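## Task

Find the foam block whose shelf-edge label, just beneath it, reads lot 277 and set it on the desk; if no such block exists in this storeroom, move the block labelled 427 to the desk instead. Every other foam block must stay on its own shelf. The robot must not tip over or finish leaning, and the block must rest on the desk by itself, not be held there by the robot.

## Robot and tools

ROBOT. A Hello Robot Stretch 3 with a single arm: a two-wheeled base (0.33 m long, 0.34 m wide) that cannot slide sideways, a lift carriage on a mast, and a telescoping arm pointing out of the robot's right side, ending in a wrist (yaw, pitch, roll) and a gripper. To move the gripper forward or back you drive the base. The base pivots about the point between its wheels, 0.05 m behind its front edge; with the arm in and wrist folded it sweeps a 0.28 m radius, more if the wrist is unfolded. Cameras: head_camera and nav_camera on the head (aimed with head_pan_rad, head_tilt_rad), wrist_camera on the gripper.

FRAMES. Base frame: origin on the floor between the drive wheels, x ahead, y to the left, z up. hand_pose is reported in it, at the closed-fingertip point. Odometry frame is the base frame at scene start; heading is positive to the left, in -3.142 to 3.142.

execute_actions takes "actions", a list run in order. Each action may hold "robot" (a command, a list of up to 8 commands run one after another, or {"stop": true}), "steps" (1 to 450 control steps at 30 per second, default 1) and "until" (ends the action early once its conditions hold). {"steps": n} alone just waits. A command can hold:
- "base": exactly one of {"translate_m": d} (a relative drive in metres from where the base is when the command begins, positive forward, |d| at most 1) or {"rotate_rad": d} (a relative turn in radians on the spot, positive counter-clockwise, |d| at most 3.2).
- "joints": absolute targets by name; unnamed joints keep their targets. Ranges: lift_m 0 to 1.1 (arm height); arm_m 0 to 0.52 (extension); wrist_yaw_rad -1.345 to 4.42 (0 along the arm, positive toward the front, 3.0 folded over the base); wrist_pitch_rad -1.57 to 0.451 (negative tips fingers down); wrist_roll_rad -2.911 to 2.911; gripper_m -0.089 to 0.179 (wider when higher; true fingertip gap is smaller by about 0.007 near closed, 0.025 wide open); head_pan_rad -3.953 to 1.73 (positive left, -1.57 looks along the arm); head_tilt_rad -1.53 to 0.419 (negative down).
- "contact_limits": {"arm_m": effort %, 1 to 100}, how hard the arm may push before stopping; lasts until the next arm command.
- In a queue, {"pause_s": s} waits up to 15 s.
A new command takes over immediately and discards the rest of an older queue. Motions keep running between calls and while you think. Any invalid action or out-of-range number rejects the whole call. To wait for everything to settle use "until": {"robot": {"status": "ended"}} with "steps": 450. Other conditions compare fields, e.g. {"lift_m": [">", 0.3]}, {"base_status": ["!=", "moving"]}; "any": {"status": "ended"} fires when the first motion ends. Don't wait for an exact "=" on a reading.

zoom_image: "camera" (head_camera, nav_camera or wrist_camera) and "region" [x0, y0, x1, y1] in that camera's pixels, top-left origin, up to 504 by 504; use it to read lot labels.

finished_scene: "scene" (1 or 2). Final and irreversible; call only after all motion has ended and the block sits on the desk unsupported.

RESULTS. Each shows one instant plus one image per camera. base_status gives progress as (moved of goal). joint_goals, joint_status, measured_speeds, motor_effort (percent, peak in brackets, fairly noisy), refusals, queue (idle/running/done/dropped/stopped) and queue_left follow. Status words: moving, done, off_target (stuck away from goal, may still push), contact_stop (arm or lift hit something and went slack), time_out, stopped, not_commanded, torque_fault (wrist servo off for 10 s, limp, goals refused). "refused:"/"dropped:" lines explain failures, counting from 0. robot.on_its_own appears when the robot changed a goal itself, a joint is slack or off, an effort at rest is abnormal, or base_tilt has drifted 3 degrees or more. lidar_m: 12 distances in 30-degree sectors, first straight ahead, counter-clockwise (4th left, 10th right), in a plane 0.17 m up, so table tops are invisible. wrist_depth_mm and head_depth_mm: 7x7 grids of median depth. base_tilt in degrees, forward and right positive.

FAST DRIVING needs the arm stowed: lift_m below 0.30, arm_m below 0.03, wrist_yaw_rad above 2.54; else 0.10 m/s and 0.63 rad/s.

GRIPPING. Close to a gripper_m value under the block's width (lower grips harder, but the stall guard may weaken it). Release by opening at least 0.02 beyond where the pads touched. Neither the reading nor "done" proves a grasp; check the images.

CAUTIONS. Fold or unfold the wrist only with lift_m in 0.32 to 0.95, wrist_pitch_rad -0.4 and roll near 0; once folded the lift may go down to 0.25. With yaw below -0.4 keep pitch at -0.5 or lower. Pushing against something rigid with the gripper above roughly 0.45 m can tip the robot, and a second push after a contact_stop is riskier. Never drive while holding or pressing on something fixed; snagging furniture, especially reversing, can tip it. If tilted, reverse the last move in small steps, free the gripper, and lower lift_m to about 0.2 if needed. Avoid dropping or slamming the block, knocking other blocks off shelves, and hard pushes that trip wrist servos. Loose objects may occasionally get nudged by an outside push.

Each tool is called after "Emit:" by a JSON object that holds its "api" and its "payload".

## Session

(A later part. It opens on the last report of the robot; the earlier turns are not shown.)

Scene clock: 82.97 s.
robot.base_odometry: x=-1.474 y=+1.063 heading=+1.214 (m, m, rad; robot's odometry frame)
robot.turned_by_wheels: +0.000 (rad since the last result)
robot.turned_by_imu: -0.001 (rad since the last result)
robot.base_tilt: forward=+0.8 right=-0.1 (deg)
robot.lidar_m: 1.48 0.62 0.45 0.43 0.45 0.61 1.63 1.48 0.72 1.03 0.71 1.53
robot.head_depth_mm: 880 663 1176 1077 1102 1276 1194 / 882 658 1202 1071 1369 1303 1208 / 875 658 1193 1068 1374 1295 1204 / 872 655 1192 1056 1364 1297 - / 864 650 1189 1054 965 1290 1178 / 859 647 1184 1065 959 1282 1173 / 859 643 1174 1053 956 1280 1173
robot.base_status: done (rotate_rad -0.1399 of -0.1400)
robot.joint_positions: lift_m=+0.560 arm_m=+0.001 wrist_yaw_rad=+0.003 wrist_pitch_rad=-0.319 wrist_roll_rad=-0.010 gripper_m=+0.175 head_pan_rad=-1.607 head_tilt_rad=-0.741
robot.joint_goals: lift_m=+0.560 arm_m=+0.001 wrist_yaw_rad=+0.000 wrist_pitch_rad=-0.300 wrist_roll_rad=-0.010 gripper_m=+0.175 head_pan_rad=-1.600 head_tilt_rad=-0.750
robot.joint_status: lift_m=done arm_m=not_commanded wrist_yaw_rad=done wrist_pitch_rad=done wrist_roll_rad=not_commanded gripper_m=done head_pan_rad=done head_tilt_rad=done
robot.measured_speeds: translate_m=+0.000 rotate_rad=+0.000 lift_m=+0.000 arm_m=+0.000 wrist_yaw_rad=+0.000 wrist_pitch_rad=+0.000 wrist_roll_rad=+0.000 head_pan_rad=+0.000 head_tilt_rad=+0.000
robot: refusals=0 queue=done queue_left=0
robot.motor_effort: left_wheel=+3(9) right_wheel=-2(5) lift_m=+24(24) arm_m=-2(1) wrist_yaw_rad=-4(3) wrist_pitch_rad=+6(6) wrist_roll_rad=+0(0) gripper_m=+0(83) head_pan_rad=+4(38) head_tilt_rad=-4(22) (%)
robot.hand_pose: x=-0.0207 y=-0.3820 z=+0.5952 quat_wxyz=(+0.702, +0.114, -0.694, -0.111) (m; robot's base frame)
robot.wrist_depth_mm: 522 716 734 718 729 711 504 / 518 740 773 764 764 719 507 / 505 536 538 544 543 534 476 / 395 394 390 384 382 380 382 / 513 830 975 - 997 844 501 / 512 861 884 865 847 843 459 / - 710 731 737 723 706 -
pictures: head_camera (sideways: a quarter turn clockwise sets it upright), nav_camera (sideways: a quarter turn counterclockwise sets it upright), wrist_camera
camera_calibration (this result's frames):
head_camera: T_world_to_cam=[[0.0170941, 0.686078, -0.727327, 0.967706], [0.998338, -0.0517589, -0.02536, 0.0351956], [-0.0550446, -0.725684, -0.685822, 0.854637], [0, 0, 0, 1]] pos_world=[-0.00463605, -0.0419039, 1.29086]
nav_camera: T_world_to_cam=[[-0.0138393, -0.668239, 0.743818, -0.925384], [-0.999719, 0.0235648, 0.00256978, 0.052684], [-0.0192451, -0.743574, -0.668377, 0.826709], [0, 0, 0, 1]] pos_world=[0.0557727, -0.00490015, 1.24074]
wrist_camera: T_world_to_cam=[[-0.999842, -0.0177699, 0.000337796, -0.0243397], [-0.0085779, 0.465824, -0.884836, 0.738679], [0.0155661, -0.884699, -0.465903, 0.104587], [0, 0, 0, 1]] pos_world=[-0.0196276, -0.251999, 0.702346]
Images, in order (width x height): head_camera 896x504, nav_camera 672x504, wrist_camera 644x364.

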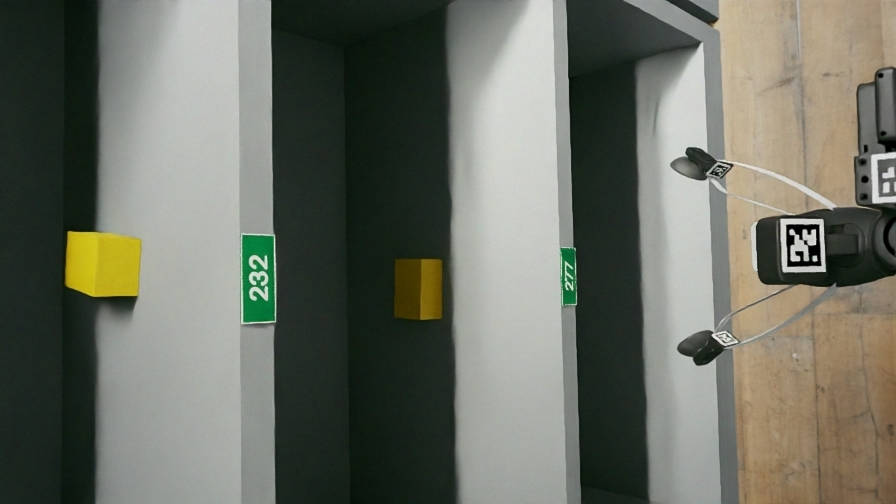

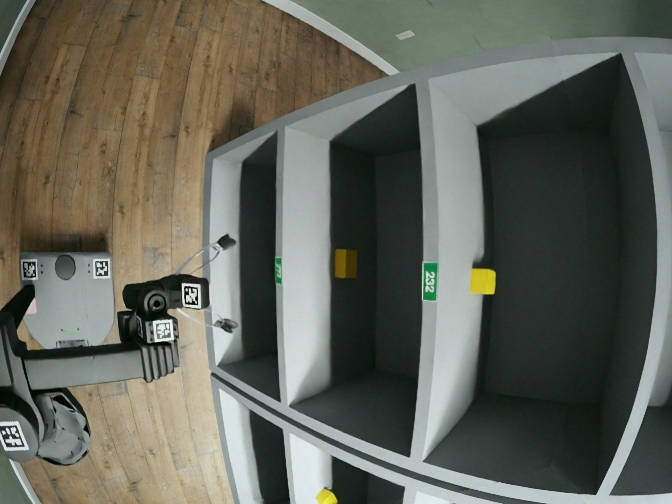

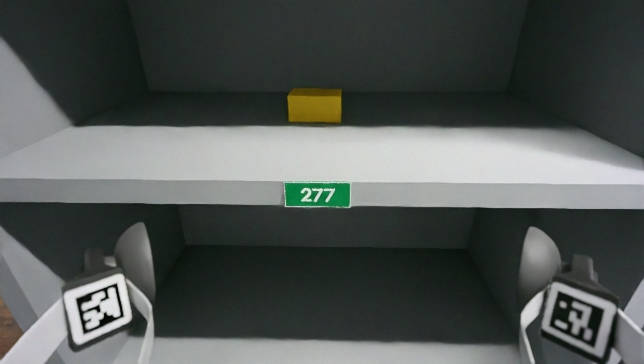

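Emit:
{"api": "execute_actions", "payload": {"actions": [{"robot":{"base":{"translate_m":0.025},"joints":{"arm_m":0.33,"lift_m":0.535}},"steps":450,"until":{"robot":{"status":"ended"}}}]}}

Scene clock: 92.57 s.
robot.base_odometry: x=-1.465 y=+1.086 heading=+1.214 (m, m, rad; robot's odometry frame)
robot.turned_by_wheels: +0.000 (rad since the last result)
robot.turned_by_imu: +0.000 (rad since the last result)
robot.base_tilt: forward=+0.8 right=-0.1 (deg)
robot.lidar_m: 1.45 0.62 0.45 0.43 0.45 0.61 1.63 1.48 0.73 1.03 0.70 1.51
robot.head_depth_mm: 881 662 1199 1079 1161 1294 1187 / 878 657 1195 1074 1377 1295 1207 / 869 658 1192 1099 - 1294 1191 / 871 654 1187 1060 1372 1294 1183 / 866 652 1183 1064 1372 1277 1184 / 862 647 1185 1061 960 1283 1172 / 861 644 1182 1054 957 1262 1178
robot.base_status: done (translate_m +0.0250 of +0.0250)
robot.joint_positions: lift_m=+0.535 arm_m=+0.330 wrist_yaw_rad=+0.002 wrist_pitch_rad=-0.319 wrist_roll_rad=-0.010 gripper_m=+0.175 head_pan_rad=-1.607 head_tilt_rad=-0.741
robot.joint_goals: lift_m=+0.535 arm_m=+0.330 wrist_yaw_rad=+0.000 wrist_pitch_rad=-0.300 wrist_roll_rad=-0.010 gripper_m=+0.175 head_pan_rad=-1.600 head_tilt_rad=-0.750
robot.joint_status: lift_m=done arm_m=done wrist_yaw_rad=done wrist_pitch_rad=done wrist_roll_rad=not_commanded gripper_m=done head_pan_rad=done head_tilt_rad=done
robot.measured_speeds: translate_m=+0.000 rotate_rad=+0.000 lift_m=+0.000 arm_m=+0.000 wrist_yaw_rad=+0.000 wrist_pitch_rad=+0.000 wrist_roll_rad=+0.000 head_pan_rad=+0.000 head_tilt_rad=+0.000
robot: refusals=0 queue=done queue_left=0
robot.motor_effort: left_wheel=+3(7) right_wheel=-2(2) lift_m=+15(24) arm_m=+2(2) wrist_yaw_rad=-2(4) wrist_pitch_rad=+6(6) wrist_roll_rad=+0(0) gripper_m=+0(1) head_pan_rad=+4(3) head_tilt_rad=-5(4) (%)
robot.hand_pose: x=-0.0211 y=-0.7104 z=+0.5708 quat_wxyz=(+0.702, +0.114, -0.694, -0.111) (m; robot's base frame)
robot.wrist_depth_mm: 422 417 421 418 413 412 406 / 452 453 447 447 444 440 433 / 448 455 454 458 451 452 446 / 316 315 314 247 314 315 311 / 242 249 241 241 242 241 241 / 205 196 196 195 196 195 203 / - 160 165 165 164 164 -
pictures: head_camera (sideways: a quarter turn clockwise sets it upright), nav_camera (sideways: a quarter turn counterclockwise sets it upright), wrist_camera
camera_calibration (this result's frames):
head_camera: T_world_to_cam=[[0.0170941, 0.686078, -0.727327, 0.967706], [0.998338, -0.0517589, -0.02536, 0.0351956], [-0.0550446, -0.725684, -0.685822, 0.854636], [0, 0, 0, 1]] pos_world=[-0.00463605, -0.0419039, 1.29086]
nav_camera: T_world_to_cam=[[-0.0138393, -0.668239, 0.743818, -0.925384], [-0.999719, 0.0235648, 0.00256978, 0.052684], [-0.0192451, -0.743574, -0.668377, 0.826709], [0, 0, 0, 1]] pos_world=[0.0557727, -0.00490016, 1.24074]
wrist_camera: T_world_to_cam=[[-0.999866, -0.0163379, 0.000340099, -0.0294907], [-0.00791045, 0.465694, -0.884911, 0.870041], [0.0142992, -0.884795, -0.465761, -0.197582], [0, 0, 0, 1]] pos_world=[-0.0197791, -0.580474, 0.677892]
Images, in order (width x height): head_camera 896x504, nav_camera 672x504, wrist_camera 644x364.

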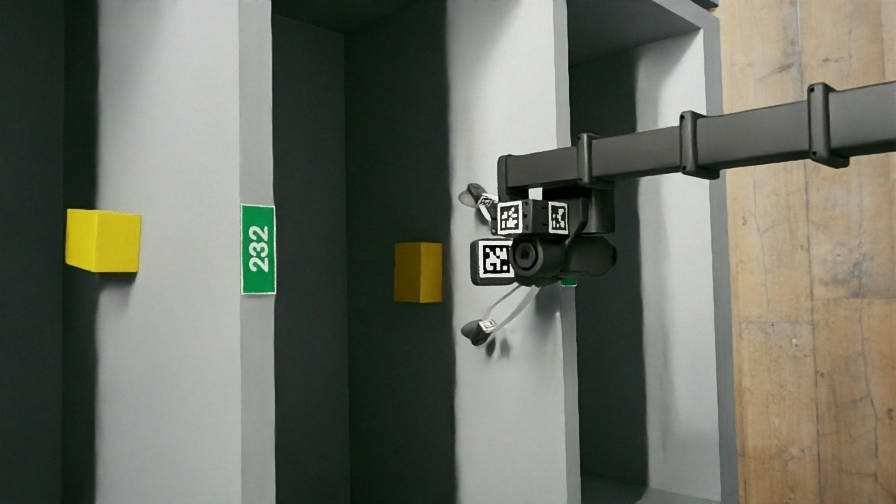

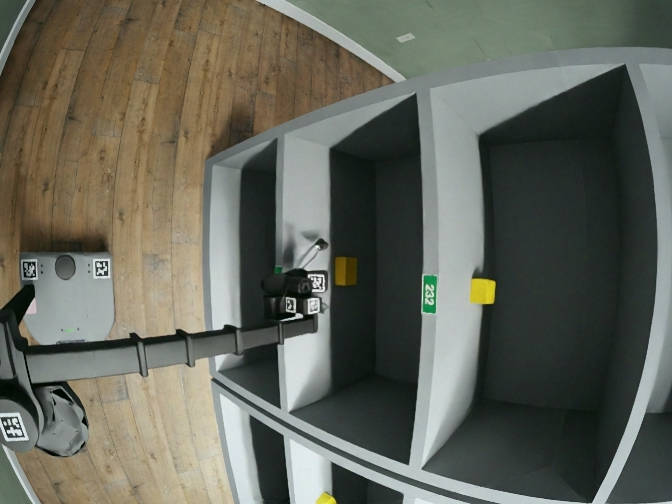

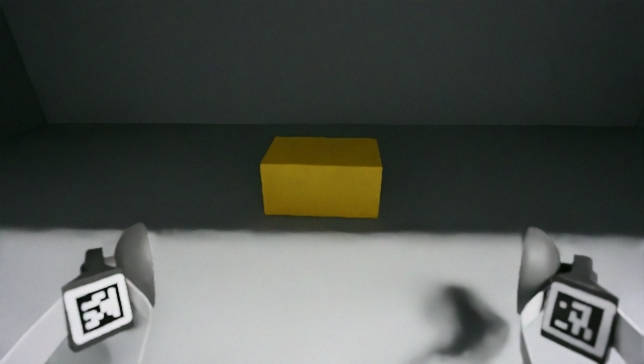

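Emit:
{"api": "execute_actions", "payload": {"actions": [{"robot":{"base":{"translate_m":0.01},"joints":{"arm_m":0.455,"lift_m":0.528}},"steps":450,"until":{"robot":{"status":"ended"}}}]}}

Scene clock: 102.27 s.
robot.base_odometry: x=-1.462 y=+1.095 heading=+1.214 (m, m, rad; robot's odometry frame)
robot.turned_by_wheels: +0.000 (rad since the last result)
robot.turned_by_imu: +0.000 (rad since the last result)
robot.base_tilt: forward=+0.7 right=-0.1 (deg)
robot.lidar_m: 1.44 0.62 0.45 0.43 0.45 0.61 1.63 1.49 0.74 1.03 0.69 1.50
robot.head_depth_mm: 884 662 1203 1073 1186 1296 1191 / 877 661 1196 1073 1367 1309 1190 / 870 654 1190 1096 1376 1295 1186 / 869 651 1182 - 1367 1287 1183 / 867 651 1185 1055 964 1270 1180 / 863 647 1184 1054 963 1284 1181 / 856 643 1178 1049 954 1265 1175
robot.base_status: done (translate_m +0.0100 of +0.0100)
robot.joint_positions: lift_m=+0.528 arm_m=+0.455 wrist_yaw_rad=+0.002 wrist_pitch_rad=-0.319 wrist_roll_rad=-0.010 gripper_m=+0.175 head_pan_rad=-1.607 head_tilt_rad=-0.741
robot.joint_goals: lift_m=+0.528 arm_m=+0.455 wrist_yaw_rad=+0.000 wrist_pitch_rad=-0.300 wrist_roll_rad=-0.010 gripper_m=+0.175 head_pan_rad=-1.600 head_tilt_rad=-0.750
robot.joint_status: lift_m=done arm_m=done wrist_yaw_rad=done wrist_pitch_rad=done wrist_roll_rad=not_commanded gripper_m=done head_pan_rad=done head_tilt_rad=done
robot.measured_speeds: translate_m=+0.000 rotate_rad=+0.000 lift_m=+0.000 arm_m=+0.000 wrist_yaw_rad=+0.000 wrist_pitch_rad=+0.000 wrist_roll_rad=+0.000 head_pan_rad=+0.000 head_tilt_rad=+0.000
robot: refusals=0 queue=done queue_left=0
robot.motor_effort: left_wheel=+3(6) right_wheel=-2(4) lift_m=+15(15) arm_m=+2(3) wrist_yaw_rad=-3(3) wrist_pitch_rad=+6(6) wrist_roll_rad=+0(0) gripper_m=+0(0) head_pan_rad=+2(3) head_tilt_rad=-4(5) (%)
robot.hand_pose: x=-0.0211 y=-0.8354 z=+0.5638 quat_wxyz=(+0.702, +0.114, -0.694, -0.111) (m; robot's base frame)
robot.wrist_depth_mm: 303 303 301 298 301 295 292 / 327 326 327 322 317 317 315 / 357 350 351 346 345 340 338 / 303 300 299 298 298 296 295 / 229 235 220 154 161 229 228 / 194 186 135 129 127 185 192 / - 151 147 137 135 156 -
pictures: head_camera (sideways: a quarter turn clockwise sets it upright), nav_camera (sideways: a quarter turn counterclockwise sets it upright), wrist_camera
camera_calibration (this result's frames):
head_camera: T_world_to_cam=[[0.017094, 0.686078, -0.727327, 0.967706], [0.998338, -0.0517588, -0.02536, 0.0351956], [-0.0550445, -0.725684, -0.685822, 0.854637], [0, 0, 0, 1]] pos_world=[-0.00463604, -0.0419039, 1.29086]
nav_camera: T_world_to_cam=[[-0.0138392, -0.668239, 0.743818, -0.925384], [-0.999719, 0.0235646, 0.00256978, 0.052684], [-0.019245, -0.743574, -0.668377, 0.826709], [0, 0, 0, 1]] pos_world=[0.0557727, -0.00490014, 1.24074]
wrist_camera: T_world_to_cam=[[-0.999867, -0.0163281, 0.00034035, -0.0315249], [-0.00790588, 0.465679, -0.884918, 0.922052], [0.0142905, -0.884803, -0.465746, -0.31146], [0, 0, 0, 1]] pos_world=[-0.0197801, -0.705476, 0.67089]
Images, in order (width x height): head_camera 896x504, nav_camera 672x504, wrist_camera 644x364.

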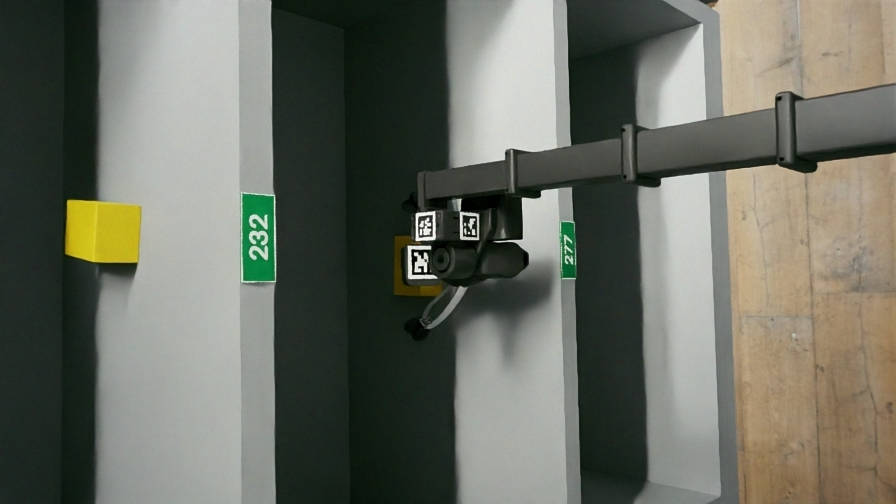

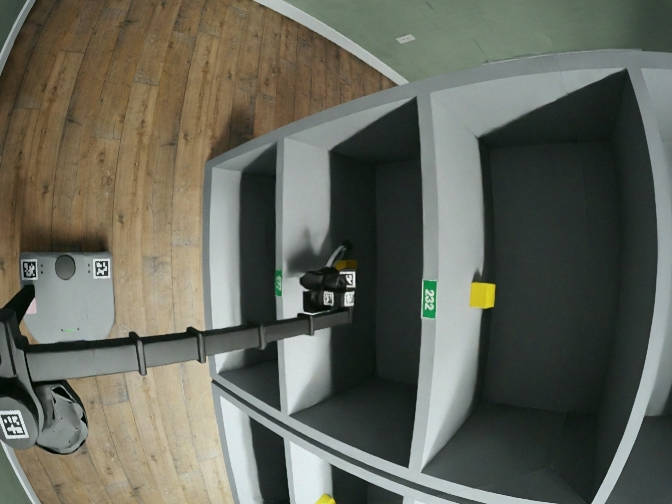

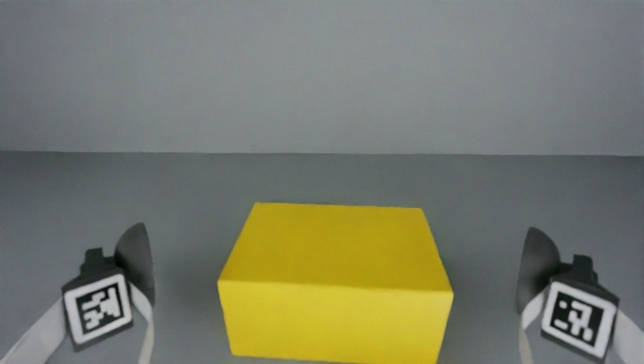

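Emit:
{"api": "execute_actions", "payload": {"actions": [{"robot":[{"joints":{"arm_m":0.466,"lift_m":0.517}},{"joints":{"gripper_m":0.05}}],"steps":450,"until":{"robot":{"status":"ended"}}}]}}

Scene clock: 108.67 s.
robot.base_odometry: x=-1.462 y=+1.095 heading=+1.214 (m, m, rad; robot's odometry frame)
robot.turned_by_wheels: +0.000 (rad since the last result)
robot.turned_by_imu: +0.000 (rad since the last result)
robot.base_tilt: forward=+0.8 right=-0.2 (deg)
robot.lidar_m: 1.44 0.62 0.45 0.43 0.45 0.61 1.63 1.48 0.74 1.03 0.69 1.50
robot.head_depth_mm: 880 661 1199 1079 1188 1292 1189 / 878 660 1201 1074 1369 1304 1210 / 878 655 1189 1128 1368 1297 1186 / 869 655 1186 - 1361 1278 1184 / 865 651 1185 1062 1362 1281 1183 / 863 647 1189 1059 957 1281 1179 / 858 644 1177 1060 958 1270 1180
robot.base_status: done (translate_m +0.0100 of +0.0100)
robot.joint_positions: lift_m=+0.517 arm_m=+0.466 wrist_yaw_rad=+0.002 wrist_pitch_rad=-0.312 wrist_roll_rad=-0.009 gripper_m=+0.051 head_pan_rad=-1.607 head_tilt_rad=-0.741
robot.joint_goals: lift_m=+0.517 arm_m=+0.466 wrist_yaw_rad=+0.000 wrist_pitch_rad=-0.300 wrist_roll_rad=-0.009 gripper_m=+0.050 head_pan_rad=-1.600 head_tilt_rad=-0.750
robot.joint_status: lift_m=done arm_m=done wrist_yaw_rad=done wrist_pitch_rad=done wrist_roll_rad=not_commanded gripper_m=done head_pan_rad=done head_tilt_rad=done
robot.measured_speeds: translate_m=+0.000 rotate_rad=+0.000 lift_m=+0.000 arm_m=+0.000 wrist_yaw_rad=+0.000 wrist_pitch_rad=+0.000 wrist_roll_rad=+0.000 head_pan_rad=+0.000 head_tilt_rad=+0.000
robot: refusals=0 queue=done queue_left=0
robot.motor_effort: left_wheel=+3(4) right_wheel=-3(3) lift_m=+15(18) arm_m=+2(2) wrist_yaw_rad=-2(2) wrist_pitch_rad=+4(6) wrist_roll_rad=+0(0) gripper_m=-20(94) head_pan_rad=+4(3) head_tilt_rad=-4(4) (%)
robot.hand_pose: x=-0.0210 y=-0.8472 z=+0.5543 quat_wxyz=(+0.702, +0.111, -0.695, -0.109) (m; robot's base frame)
robot.wrist_depth_mm: 297 292 290 288 288 283 285 / 319 312 312 309 307 305 301 / 343 342 339 333 332 330 327 / 284 282 280 280 280 280 280 / 214 215 138 138 137 213 213 / 174 173 127 120 114 176 173 / 146 141 141 131 121 141 145
pictures: head_camera (sideways: a quarter turn clockwise sets it upright), nav_camera (sideways: a quarter turn counterclockwise sets it upright), wrist_camera
camera_calibration (this result's frames):
head_camera: T_world_to_cam=[[0.0170949, 0.686102, -0.727305, 0.967677], [0.998338, -0.051758, -0.0253605, 0.0351963], [-0.0550437, -0.725662, -0.685846, 0.854667], [0, 0, 0, 1]] pos_world=[-0.00463603, -0.0419036, 1.29086]
nav_camera: T_world_to_cam=[[-0.0138401, -0.668263, 0.743797, -0.925356], [-0.999719, 0.0235646, 0.00256937, 0.0526846], [-0.0192443, -0.743552, -0.668401, 0.82674], [0, 0, 0, 1]] pos_world=[0.0557727, -0.00489816, 1.24074]
wrist_camera: T_world_to_cam=[[-0.999866, -0.0163921, 0.000405683, -0.031784], [-0.00789962, 0.459876, -0.887948, 0.915899], [0.0143688, -0.887832, -0.459944, -0.332003], [0, 0, 0, 1]] pos_world=[-0.019774, -0.716483, 0.660581]
Images, in order (width x height): head_camera 896x504, nav_camera 672x504, wrist_camera 644x364.

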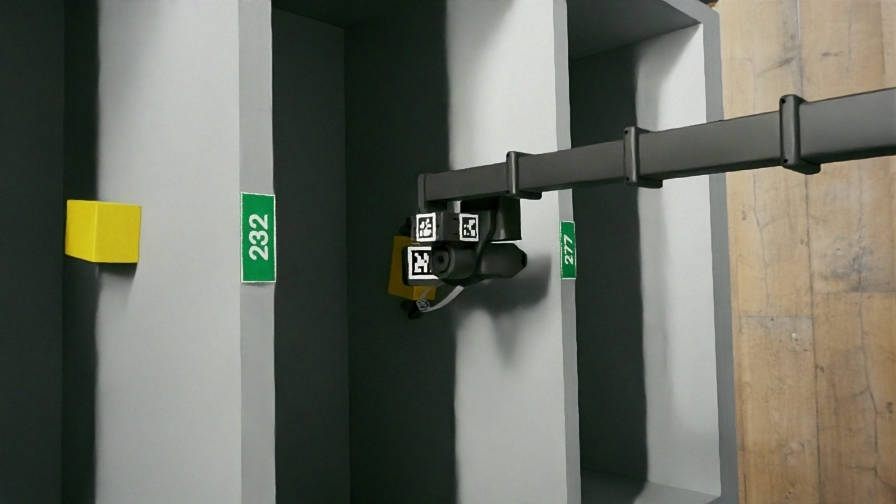

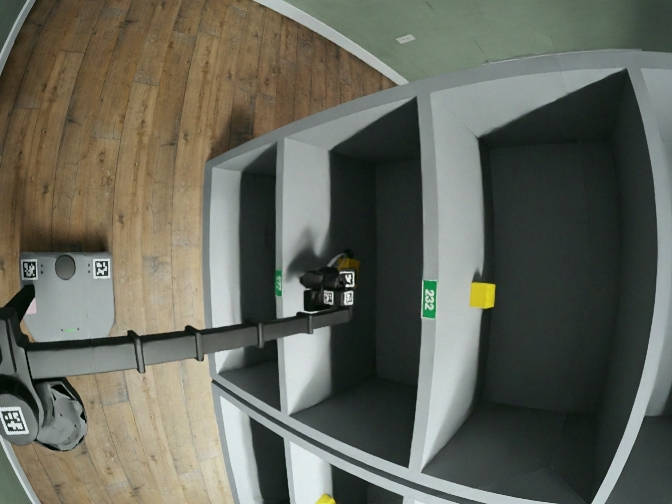

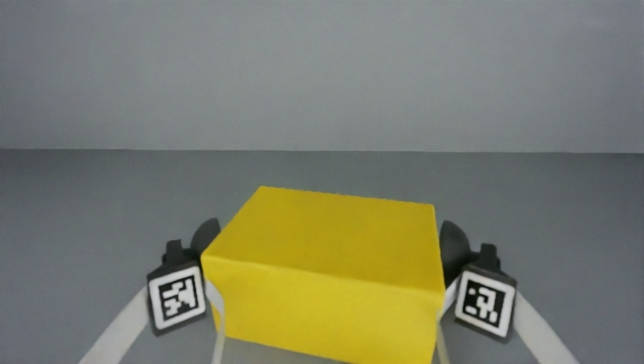

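Emit:
{"api": "execute_actions", "payload": {"actions": [{"robot":{"joints":{"lift_m":0.55}},"steps":450,"until":{"robot":{"status":"ended"}}}]}}

Scene clock: 111.00 s.
robot.base_odometry: x=-1.462 y=+1.095 heading=+1.214 (m, m, rad; robot's odometry frame)
robot.turned_by_wheels: +0.000 (rad since the last result)
robot.turned_by_imu: +0.000 (rad since the last result)
robot.base_tilt: forward=+0.8 right=-0.1 (deg)
robot.lidar_m: 1.44 0.62 0.45 0.43 0.45 0.61 1.63 1.48 0.74 1.03 0.69 1.50
robot.head_depth_mm: 884 662 1197 1073 1190 1296 1186 / 877 659 1203 1069 1369 1309 - / 872 655 1195 1127 1377 1301 1182 / 867 654 1184 - 1365 1286 1182 / 866 649 1183 1046 1358 1290 1190 / 861 647 1180 1065 959 1278 1175 / 856 645 1179 1059 956 1251 1185
robot.base_status: done (translate_m +0.0100 of +0.0100)
robot.joint_positions: lift_m=+0.550 arm_m=+0.466 wrist_yaw_rad=+0.002 wrist_pitch_rad=-0.316 wrist_roll_rad=-0.009 gripper_m=+0.051 head_pan_rad=-1.607 head_tilt_rad=-0.741
robot.joint_goals: lift_m=+0.550 arm_m=+0.466 wrist_yaw_rad=+0.000 wrist_pitch_rad=-0.300 wrist_roll_rad=-0.009 gripper_m=+0.050 head_pan_rad=-1.600 head_tilt_rad=-0.750
robot.joint_status: lift_m=done arm_m=done wrist_yaw_rad=done wrist_pitch_rad=done wrist_roll_rad=not_commanded gripper_m=done head_pan_rad=done head_tilt_rad=done
robot.measured_speeds: translate_m=+0.000 rotate_rad=+0.000 lift_m=+0.000 arm_m=+0.000 wrist_yaw_rad=+0.000 wrist_pitch_rad=+0.000 wrist_roll_rad=+0.000 head_pan_rad=+0.000 head_tilt_rad=+0.000
robot: refusals=0 queue=done queue_left=0
robot.motor_effort: left_wheel=+3(4) right_wheel=-2(3) lift_m=+24(25) arm_m=+2(1) wrist_yaw_rad=-2(3) wrist_pitch_rad=+5(5) wrist_roll_rad=+0(0) gripper_m=-19(19) head_pan_rad=+4(4) head_tilt_rad=-4(4) (%)
robot.hand_pose: x=-0.0210 y=-0.8468 z=+0.5860 quat_wxyz=(+0.702, +0.113, -0.695, -0.110) (m; robot's base frame)
robot.wrist_depth_mm: 297 294 292 288 289 284 283 / 316 316 311 308 306 304 304 / 341 341 335 337 330 329 327 / 352 348 350 351 350 347 342 / 268 267 142 139 139 266 267 / 217 217 128 121 115 220 216 / 181 180 171 130 121 175 181
pictures: head_camera (sideways: a quarter turn clockwise sets it upright), nav_camera (sideways: a quarter turn counterclockwise sets it upright), wrist_camera
camera_calibration (this result's frames):
head_camera: T_world_to_cam=[[0.0170949, 0.686102, -0.727305, 0.967677], [0.998338, -0.0517581, -0.0253605, 0.0351963], [-0.0550438, -0.725662, -0.685846, 0.854667], [0, 0, 0, 1]] pos_world=[-0.00463604, -0.0419036, 1.29086]
nav_camera: T_world_to_cam=[[-0.0138402, -0.668263, 0.743797, -0.925356], [-0.999719, 0.0235647, 0.00256937, 0.0526846], [-0.0192443, -0.743552, -0.668401, 0.82674], [0, 0, 0, 1]] pos_world=[0.0557727, -0.00489816, 1.24074]
wrist_camera: T_world_to_cam=[[-0.999866, -0.0163942, 0.000363214, -0.0317691], [-0.00791111, 0.462851, -0.886401, 0.945477], [0.0143637, -0.886284, -0.462919, -0.314078], [0, 0, 0, 1]] pos_world=[-0.0197737, -0.716498, 0.69269]
Images, in order (width x height): head_camera 896x504, nav_camera 672x504, wrist_camera 644x364.

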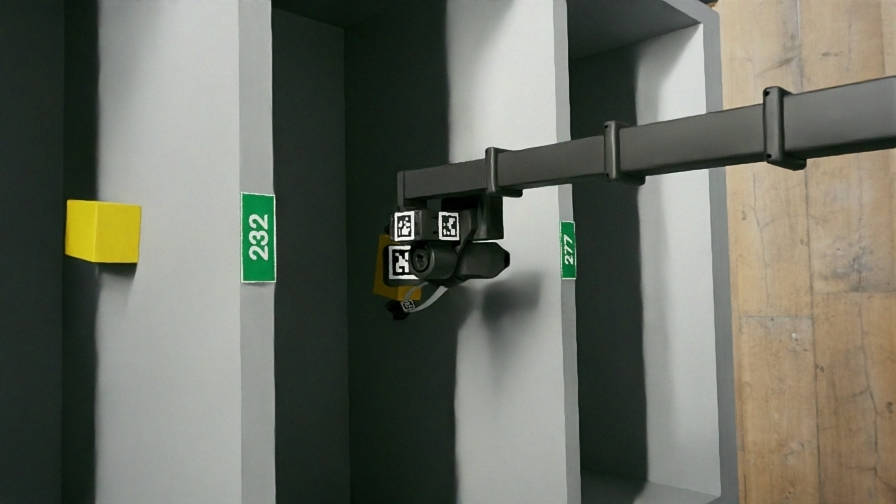

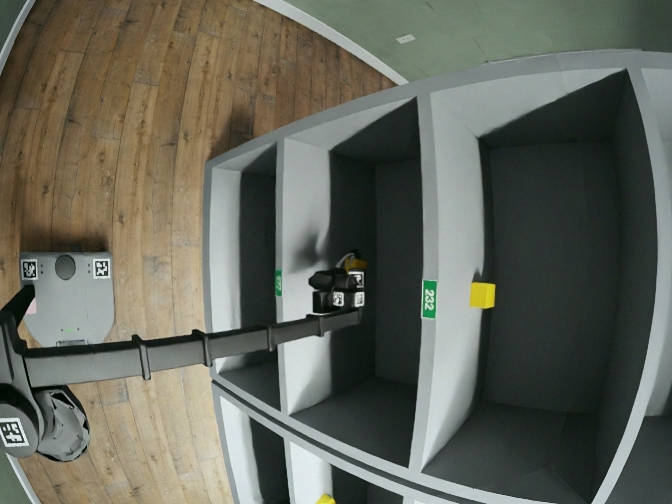

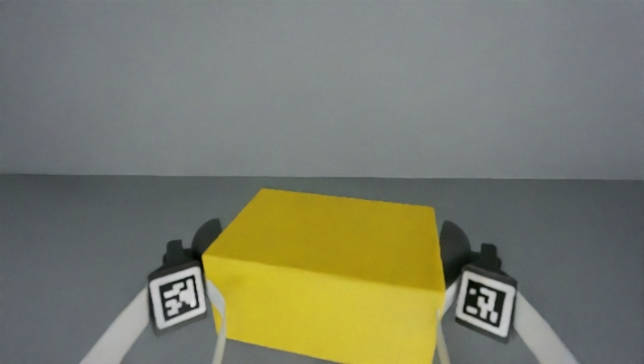

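Emit:
{"api": "execute_actions", "payload": {"actions": [{"robot":{"joints":{"arm_m":0.0,"head_pan_rad":-0.6,"head_tilt_rad":-0.9}},"steps":450,"until":{"robot":{"arm_m":["<",0.1]}}},{"robot":{"base":{"translate_m":0.25},"joints":{"wrist_yaw_rad":2.65,"lift_m":0.34,"wrist_pitch_rad":-0.4}},"steps":450,"until":{"robot":{"wrist_yaw_rad":[">",2.55]}}},{"robot":{"joints":{"lift_m":0.285}},"steps":450,"until":{"robot":{"status":"ended"}}}]}}

Scene clock: 128.77 s.
robot.base_odometry: x=-1.374 y=+1.330 heading=+1.214 (m, m, rad; robot's odometry frame)
robot.turned_by_wheels: +0.000 (rad since the last result)
robot.turned_by_imu: +0.001 (rad since the last result)
robot.base_tilt: forward=+0.8 right=-0.1 (deg)
robot.lidar_m: 1.19 0.63 0.45 0.43 0.45 0.61 1.64 0.92 1.00 0.59 0.60 1.24
robot.head_depth_mm: 1778 2097 1859 1614 1416 1234 1155 / 1624 1956 1859 1607 1417 1270 1165 / 1508 1795 1860 1599 1425 1265 1158 / 1396 1642 1791 1596 1413 1257 1139 / 1301 1513 1736 1598 1410 1263 1140 / 1220 1402 1642 1586 1402 1255 1140 / 1146 1301 1517 1593 1401 1249 1135
robot.base_status: done (translate_m +0.2500 of +0.2500)
robot.joint_positions: lift_m=+0.285 arm_m=+0.001 wrist_yaw_rad=+2.647 wrist_pitch_rad=-0.415 wrist_roll_rad=-0.009 gripper_m=+0.051 head_pan_rad=-0.607 head_tilt_rad=-0.889
robot.joint_goals: lift_m=+0.285 arm_m=+0.000 wrist_yaw_rad=+2.650 wrist_pitch_rad=-0.400 wrist_roll_rad=-0.009 gripper_m=+0.050 head_pan_rad=-0.600 head_tilt_rad=-0.900
robot.joint_status: lift_m=done arm_m=done wrist_yaw_rad=done wrist_pitch_rad=done wrist_roll_rad=not_commanded gripper_m=done head_pan_rad=done head_tilt_rad=done
robot.measured_speeds: translate_m=+0.000 rotate_rad=+0.000 lift_m=+0.000 arm_m=+0.000 wrist_yaw_rad=+0.000 wrist_pitch_rad=+0.000 wrist_roll_rad=+0.000 head_pan_rad=+0.000 head_tilt_rad=+0.000
robot: refusals=0 queue=done queue_left=0
robot.motor_effort: left_wheel=+3(10) right_wheel=-2(6) lift_m=+15(25) arm_m=-3(3) wrist_yaw_rad=+3(4) wrist_pitch_rad=+5(4) wrist_roll_rad=+0(0) gripper_m=-19(19) head_pan_rad=+4(38) head_tilt_rad=-5(18) (%)
robot.hand_pose: x=+0.0854 y=+0.0514 z=+0.2985 quat_wxyz=(+0.311, +0.703, -0.026, +0.639) (m; robot's base frame)
robot.wrist_depth_mm: 363 394 446 506 586 687 836 / 388 428 482 548 634 768 928 / 409 455 520 606 727 852 967 / 442 484 555 630 756 779 776 / 471 526 143 139 139 631 606 / - 525 127 121 115 525 525 / - - 139 130 121 432 448
pictures: head_camera (sideways: a quarter turn clockwise sets it upright), nav_camera (sideways: a quarter turn counterclockwise sets it upright), wrist_camera
camera_calibration (this result's frames):
head_camera: T_world_to_cam=[[-0.650316, 0.441923, -0.617894, 0.829178], [0.579525, 0.814493, -0.0274022, 0.040404], [0.491161, -0.375905, -0.785784, 0.981301], [0, 0, 0, 1]] pos_world=[0.0338358, -0.0304649, 1.28454]
nav_camera: T_world_to_cam=[[0.639225, -0.431051, 0.636857, -0.789983], [-0.559565, -0.828786, 0.000689977, 0.0524467], [0.52752, -0.356804, -0.770982, 0.956815], [0, 0, 0, 1]] pos_world=[0.0295848, 0.0443398, 1.24076]
wrist_camera: T_world_to_cam=[[0.886943, -0.461877, -0.00106049, -0.0483227], [-0.254253, -0.486324, -0.835969, 0.330536], [0.385599, 0.741727, -0.548775, 0.257659], [0, 0, 0, 1]] pos_world=[0.0275461, -0.0526845, 0.417664]
Images, in order (width x height): head_camera 896x504, nav_camera 672x504, wrist_camera 644x364.

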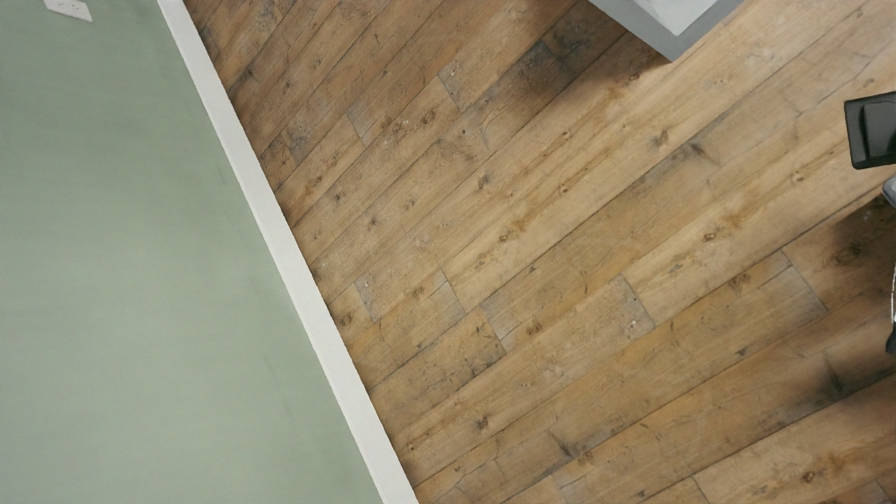

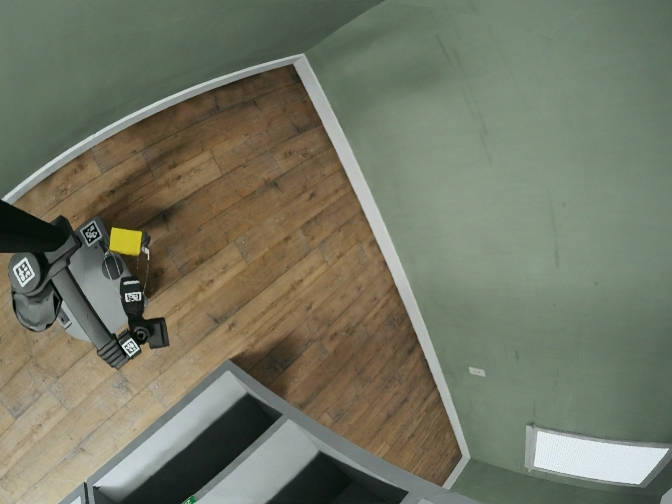

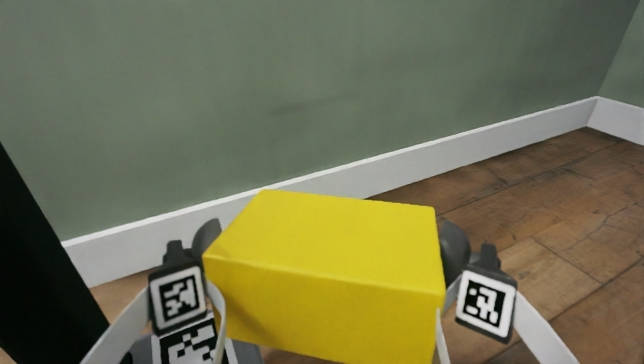

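Emit:
{"api": "execute_actions", "payload": {"actions": [{"robot":[{"base":{"translate_m":0.56}},{"base":{"rotate_rad":-1.6}}],"steps":450,"until":{"robot":{"status":"ended"}}},{"robot":{"base":{"translate_m":1.0},"joints":{"head_pan_rad":-0.7,"head_tilt_rad":-0.7}},"steps":450,"until":{"robot":{"translate_m":[">",0.8]}}},{"robot":{"base":{"translate_m":1.0}},"steps":3},{"steps":450,"until":{"robot":{"translate_m":[">",0.8]}}},{"robot":{"base":{"translate_m":0.8}},"steps":450,"until":{"robot":{"status":"ended"}}}]}}

Scene clock: 148.20 s.
robot.base_odometry: x=+1.054 y=+0.946 heading=-0.386 (m, m, rad; robot's odometry frame)
robot.turned_by_wheels: -1.600 (rad since the last result)
robot.turned_by_imu: -1.563 (rad since the last result)
robot.base_tilt: forward=+0.8 right=-0.2 (deg)
robot.lidar_m: 0.94 0.97 0.70 0.67 0.69 0.94 1.45 1.40 1.91 1.10 0.82 0.97
robot.head_depth_mm: 1423 1390 1038 843 1529 1375 1204 / 1291 1383 1038 885 1558 1347 1202 / 1182 1294 1034 1139 1385 1368 1200 / 1087 1213 1068 1663 1555 1371 1203 / 1003 1121 1150 1489 1590 1359 1191 / 931 1037 1175 1327 1499 1361 1194 / 874 965 1079 1221 1413 1347 1193
robot.base_status: done (translate_m +0.8000 of +0.8000)
robot.joint_positions: lift_m=+0.285 arm_m=+0.001 wrist_yaw_rad=+2.647 wrist_pitch_rad=-0.416 wrist_roll_rad=-0.009 gripper_m=+0.051 head_pan_rad=-0.693 head_tilt_rad=-0.704
robot.joint_goals: lift_m=+0.285 arm_m=+0.000 wrist_yaw_rad=+2.650 wrist_pitch_rad=-0.400 wrist_roll_rad=-0.009 gripper_m=+0.050 head_pan_rad=-0.700 head_tilt_rad=-0.700
robot.joint_status: lift_m=done arm_m=done wrist_yaw_rad=done wrist_pitch_rad=done wrist_roll_rad=not_commanded gripper_m=done head_pan_rad=done head_tilt_rad=done
robot.measured_speeds: translate_m=+0.000 rotate_rad=+0.000 lift_m=+0.000 arm_m=+0.000 wrist_yaw_rad=+0.000 wrist_pitch_rad=+0.000 wrist_roll_rad=+0.000 head_pan_rad=+0.000 head_tilt_rad=+0.000
robot: refusals=0 queue=done queue_left=0
robot.motor_effort: left_wheel=+3(11) right_wheel=-2(6) lift_m=+15(15) arm_m=-3(3) wrist_yaw_rad=+3(3) wrist_pitch_rad=+5(5) wrist_roll_rad=+0(0) gripper_m=-20(20) head_pan_rad=-2(12) head_tilt_rad=+1(17) (%)
robot.hand_pose: x=+0.0853 y=+0.0514 z=+0.2985 quat_wxyz=(+0.311, +0.703, -0.026, +0.639) (m; robot's base frame)
robot.wrist_depth_mm: 549 600 678 753 857 957 749 / 571 637 716 819 951 989 783 / 615 690 777 908 976 965 792 / 663 729 793 779 783 764 760 / 655 623 143 139 139 634 623 / - 532 127 121 114 528 523 / - - 140 130 121 434 444
pictures: head_camera (sideways: a quarter turn clockwise sets it upright), nav_camera (sideways: a quarter turn counterclockwise sets it upright), wrist_camera
camera_calibration (this result's frames):
head_camera: T_world_to_cam=[[-0.51165, 0.415022, -0.752311, 1.00349], [0.651471, 0.758269, -0.0247594, 0.0365309], [0.560179, -0.502777, -0.658343, 0.815141], [0, 0, 0, 1]] pos_world=[0.0330138, -0.0343377, 1.29249]
nav_camera: T_world_to_cam=[[0.499051, -0.401165, 0.768124, -0.960193], [-0.629355, -0.777112, 0.00303318, 0.0498214], [0.595702, -0.484937, -0.640293, 0.786428], [0, 0, 0, 1]] pos_world=[0.0420641, 0.0348883, 1.24094]
wrist_camera: T_world_to_cam=[[0.887068, -0.461638, -0.00106921, -0.0482857], [-0.254257, -0.486635, -0.835787, 0.330408], [0.385311, 0.741672, -0.549052, 0.257769], [0, 0, 0, 1]] pos_world=[0.0275199, -0.0526825, 0.417628]
Images, in order (width x height): head_camera 896x504, nav_camera 672x504, wrist_camera 644x364.

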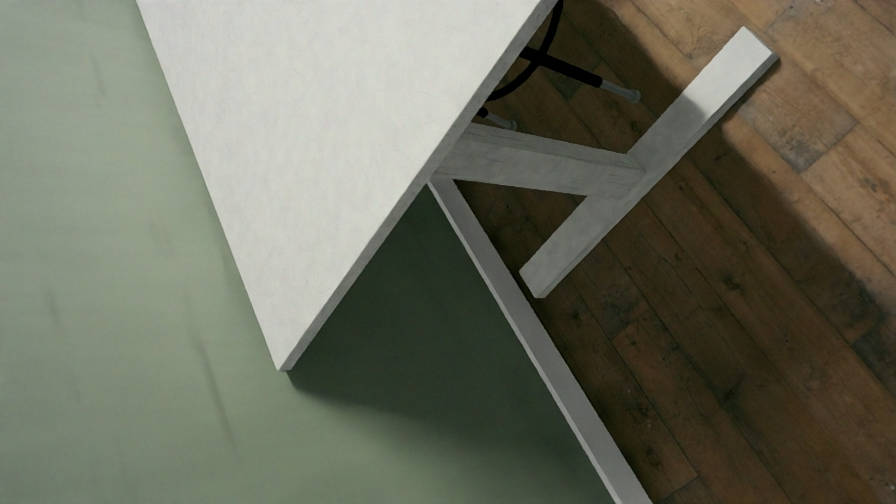

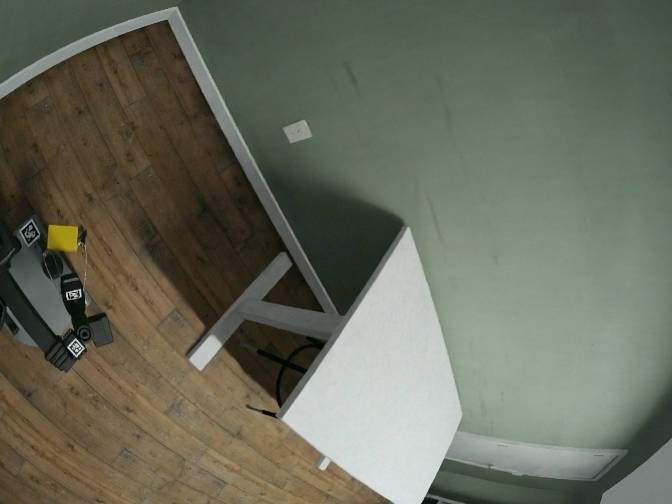

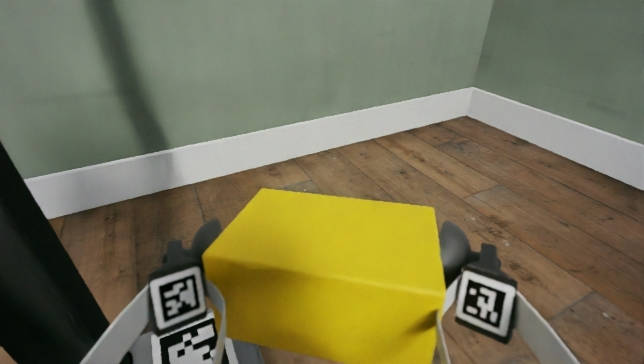

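Emit:
{"api": "execute_actions", "payload": {"actions": [{"robot":{"base":{"translate_m":0.42},"joints":{"lift_m":0.8,"head_pan_rad":-1.6,"head_tilt_rad":-0.75}},"steps":450,"until":{"robot":{"lift_m":[">",0.36]}}},{"robot":{"joints":{"wrist_yaw_rad":0.0}},"steps":450,"until":{"robot":{"wrist_yaw_rad":["<",1.5]}}},{"robot":{"joints":{"wrist_pitch_rad":-0.3}},"steps":450,"until":{"robot":{"lift_m":[">",0.77],"wrist_yaw_rad":["<",0.1]}}},{"robot":{"joints":{"arm_m":0.36}},"steps":450,"until":{"robot":{"status":"ended"}}}]}}

Scene clock: 163.97 s.
robot.base_odometry: x=+1.444 y=+0.788 heading=-0.386 (m, m, rad; robot's odometry frame)
robot.turned_by_wheels: +0.000 (rad since the last result)
robot.turned_by_imu: +0.002 (rad since the last result)
robot.base_tilt: forward=+0.8 right=-0.1 (deg)
robot.lidar_m: 0.52 0.54 0.70 0.67 0.70 0.95 1.81 1.84 2.49 0.66 0.75 0.54
robot.head_depth_mm: 3625 2973 2260 1890 - - - / 3458 2929 - - 1567 1315 1194 / 3663 1285 - 791 1553 1332 1180 / 1741 1260 - 781 1517 1325 1185 / 1752 1250 945 802 1171 1316 1180 / 1732 1239 974 796 1514 1319 1185 / 1737 1237 970 794 1544 1319 1171
robot.base_status: done (translate_m +0.4200 of +0.4200)
robot.joint_positions: lift_m=+0.800 arm_m=+0.360 wrist_yaw_rad=+0.002 wrist_pitch_rad=-0.322 wrist_roll_rad=-0.009 gripper_m=+0.051 head_pan_rad=-1.593 head_tilt_rad=-0.741
robot.joint_goals: lift_m=+0.800 arm_m=+0.360 wrist_yaw_rad=+0.000 wrist_pitch_rad=-0.300 wrist_roll_rad=-0.009 gripper_m=+0.050 head_pan_rad=-1.600 head_tilt_rad=-0.750
robot.joint_status: lift_m=done arm_m=done wrist_yaw_rad=done wrist_pitch_rad=done wrist_roll_rad=not_commanded gripper_m=done head_pan_rad=done head_tilt_rad=done
robot.measured_speeds: translate_m=+0.000 rotate_rad=+0.000 lift_m=+0.000 arm_m=+0.000 wrist_yaw_rad=+0.000 wrist_pitch_rad=+0.000 wrist_roll_rad=+0.000 head_pan_rad=+0.000 head_tilt_rad=+0.000
robot: refusals=0 queue=done queue_left=0
robot.motor_effort: left_wheel=+3(11) right_wheel=-2(4) lift_m=+24(22) arm_m=+1(3) wrist_yaw_rad=-3(6) wrist_pitch_rad=+7(7) wrist_roll_rad=+0(0) gripper_m=-20(20) head_pan_rad=-3(41) head_tilt_rad=-4(8) (%)
robot.hand_pose: x=-0.0211 y=-0.7402 z=+0.8346 quat_wxyz=(+0.702, +0.115, -0.694, -0.112) (m; robot's base frame)
robot.wrist_depth_mm: 659 963 - - - - - / 678 952 - - - - - / 642 712 696 697 706 - - / 479 490 485 479 482 - - / 371 376 143 139 139 372 - / 303 301 127 120 115 305 - / 252 249 238 130 121 244 252
pictures: head_camera (sideways: a quarter turn clockwise sets it upright), nav_camera (sideways: a quarter turn counterclockwise sets it upright), wrist_camera
camera_calibration (this result's frames):
head_camera: T_world_to_cam=[[0.00766305, 0.685944, -0.727614, 0.968138], [0.998954, -0.0380534, -0.0253534, 0.0351833], [-0.0450792, -0.726659, -0.685518, 0.85418], [0, 0, 0, 1]] pos_world=[-0.00405963, -0.042052, 1.29088]
nav_camera: T_world_to_cam=[[-0.00465345, -0.668055, 0.744098, -0.925804], [-0.999948, 0.00983344, 0.00257502, 0.0526786], [-0.00903729, -0.744047, -0.668066, 0.826242], [0, 0, 0, 1]] pos_world=[0.0558347, -0.00424305, 1.24074]
wrist_camera: T_world_to_cam=[[-0.999867, -0.0163225, 0.000273523, -0.0300013], [-0.00788501, 0.468207, -0.883584, 1.11807], [0.0142942, -0.883468, -0.468273, -0.097923], [0, 0, 0, 1]] pos_world=[-0.0197816, -0.610489, 0.942061]
Images, in order (width x height): head_camera 896x504, nav_camera 672x504, wrist_camera 644x364.

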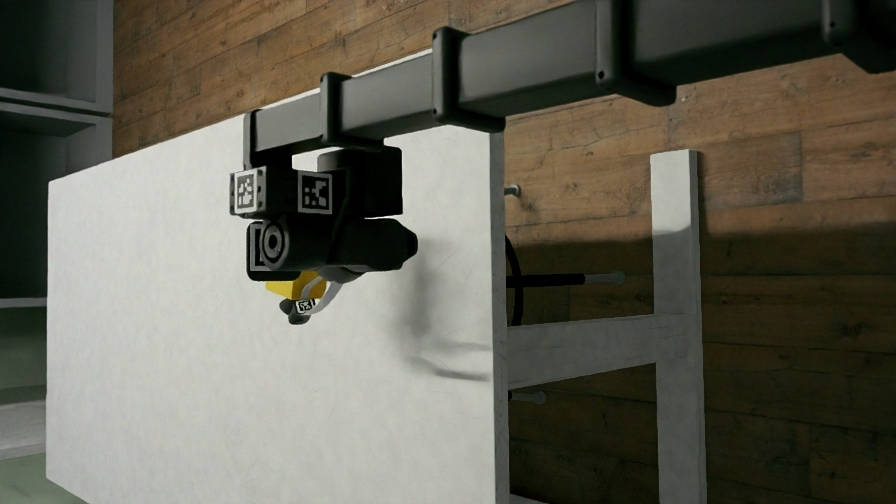

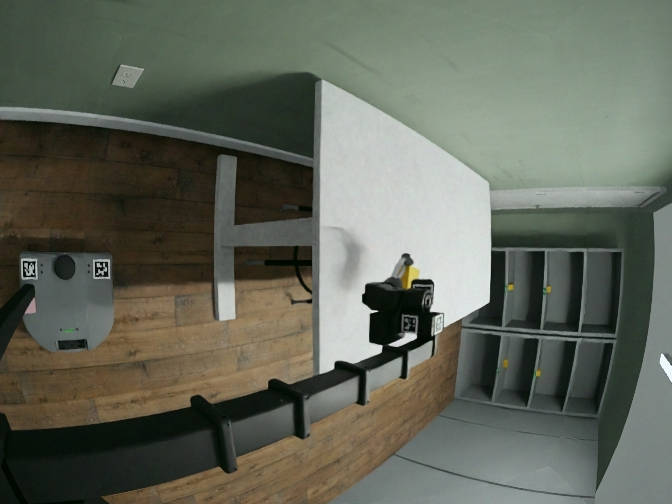

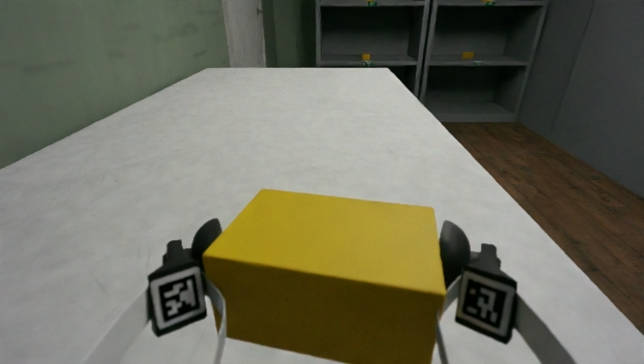

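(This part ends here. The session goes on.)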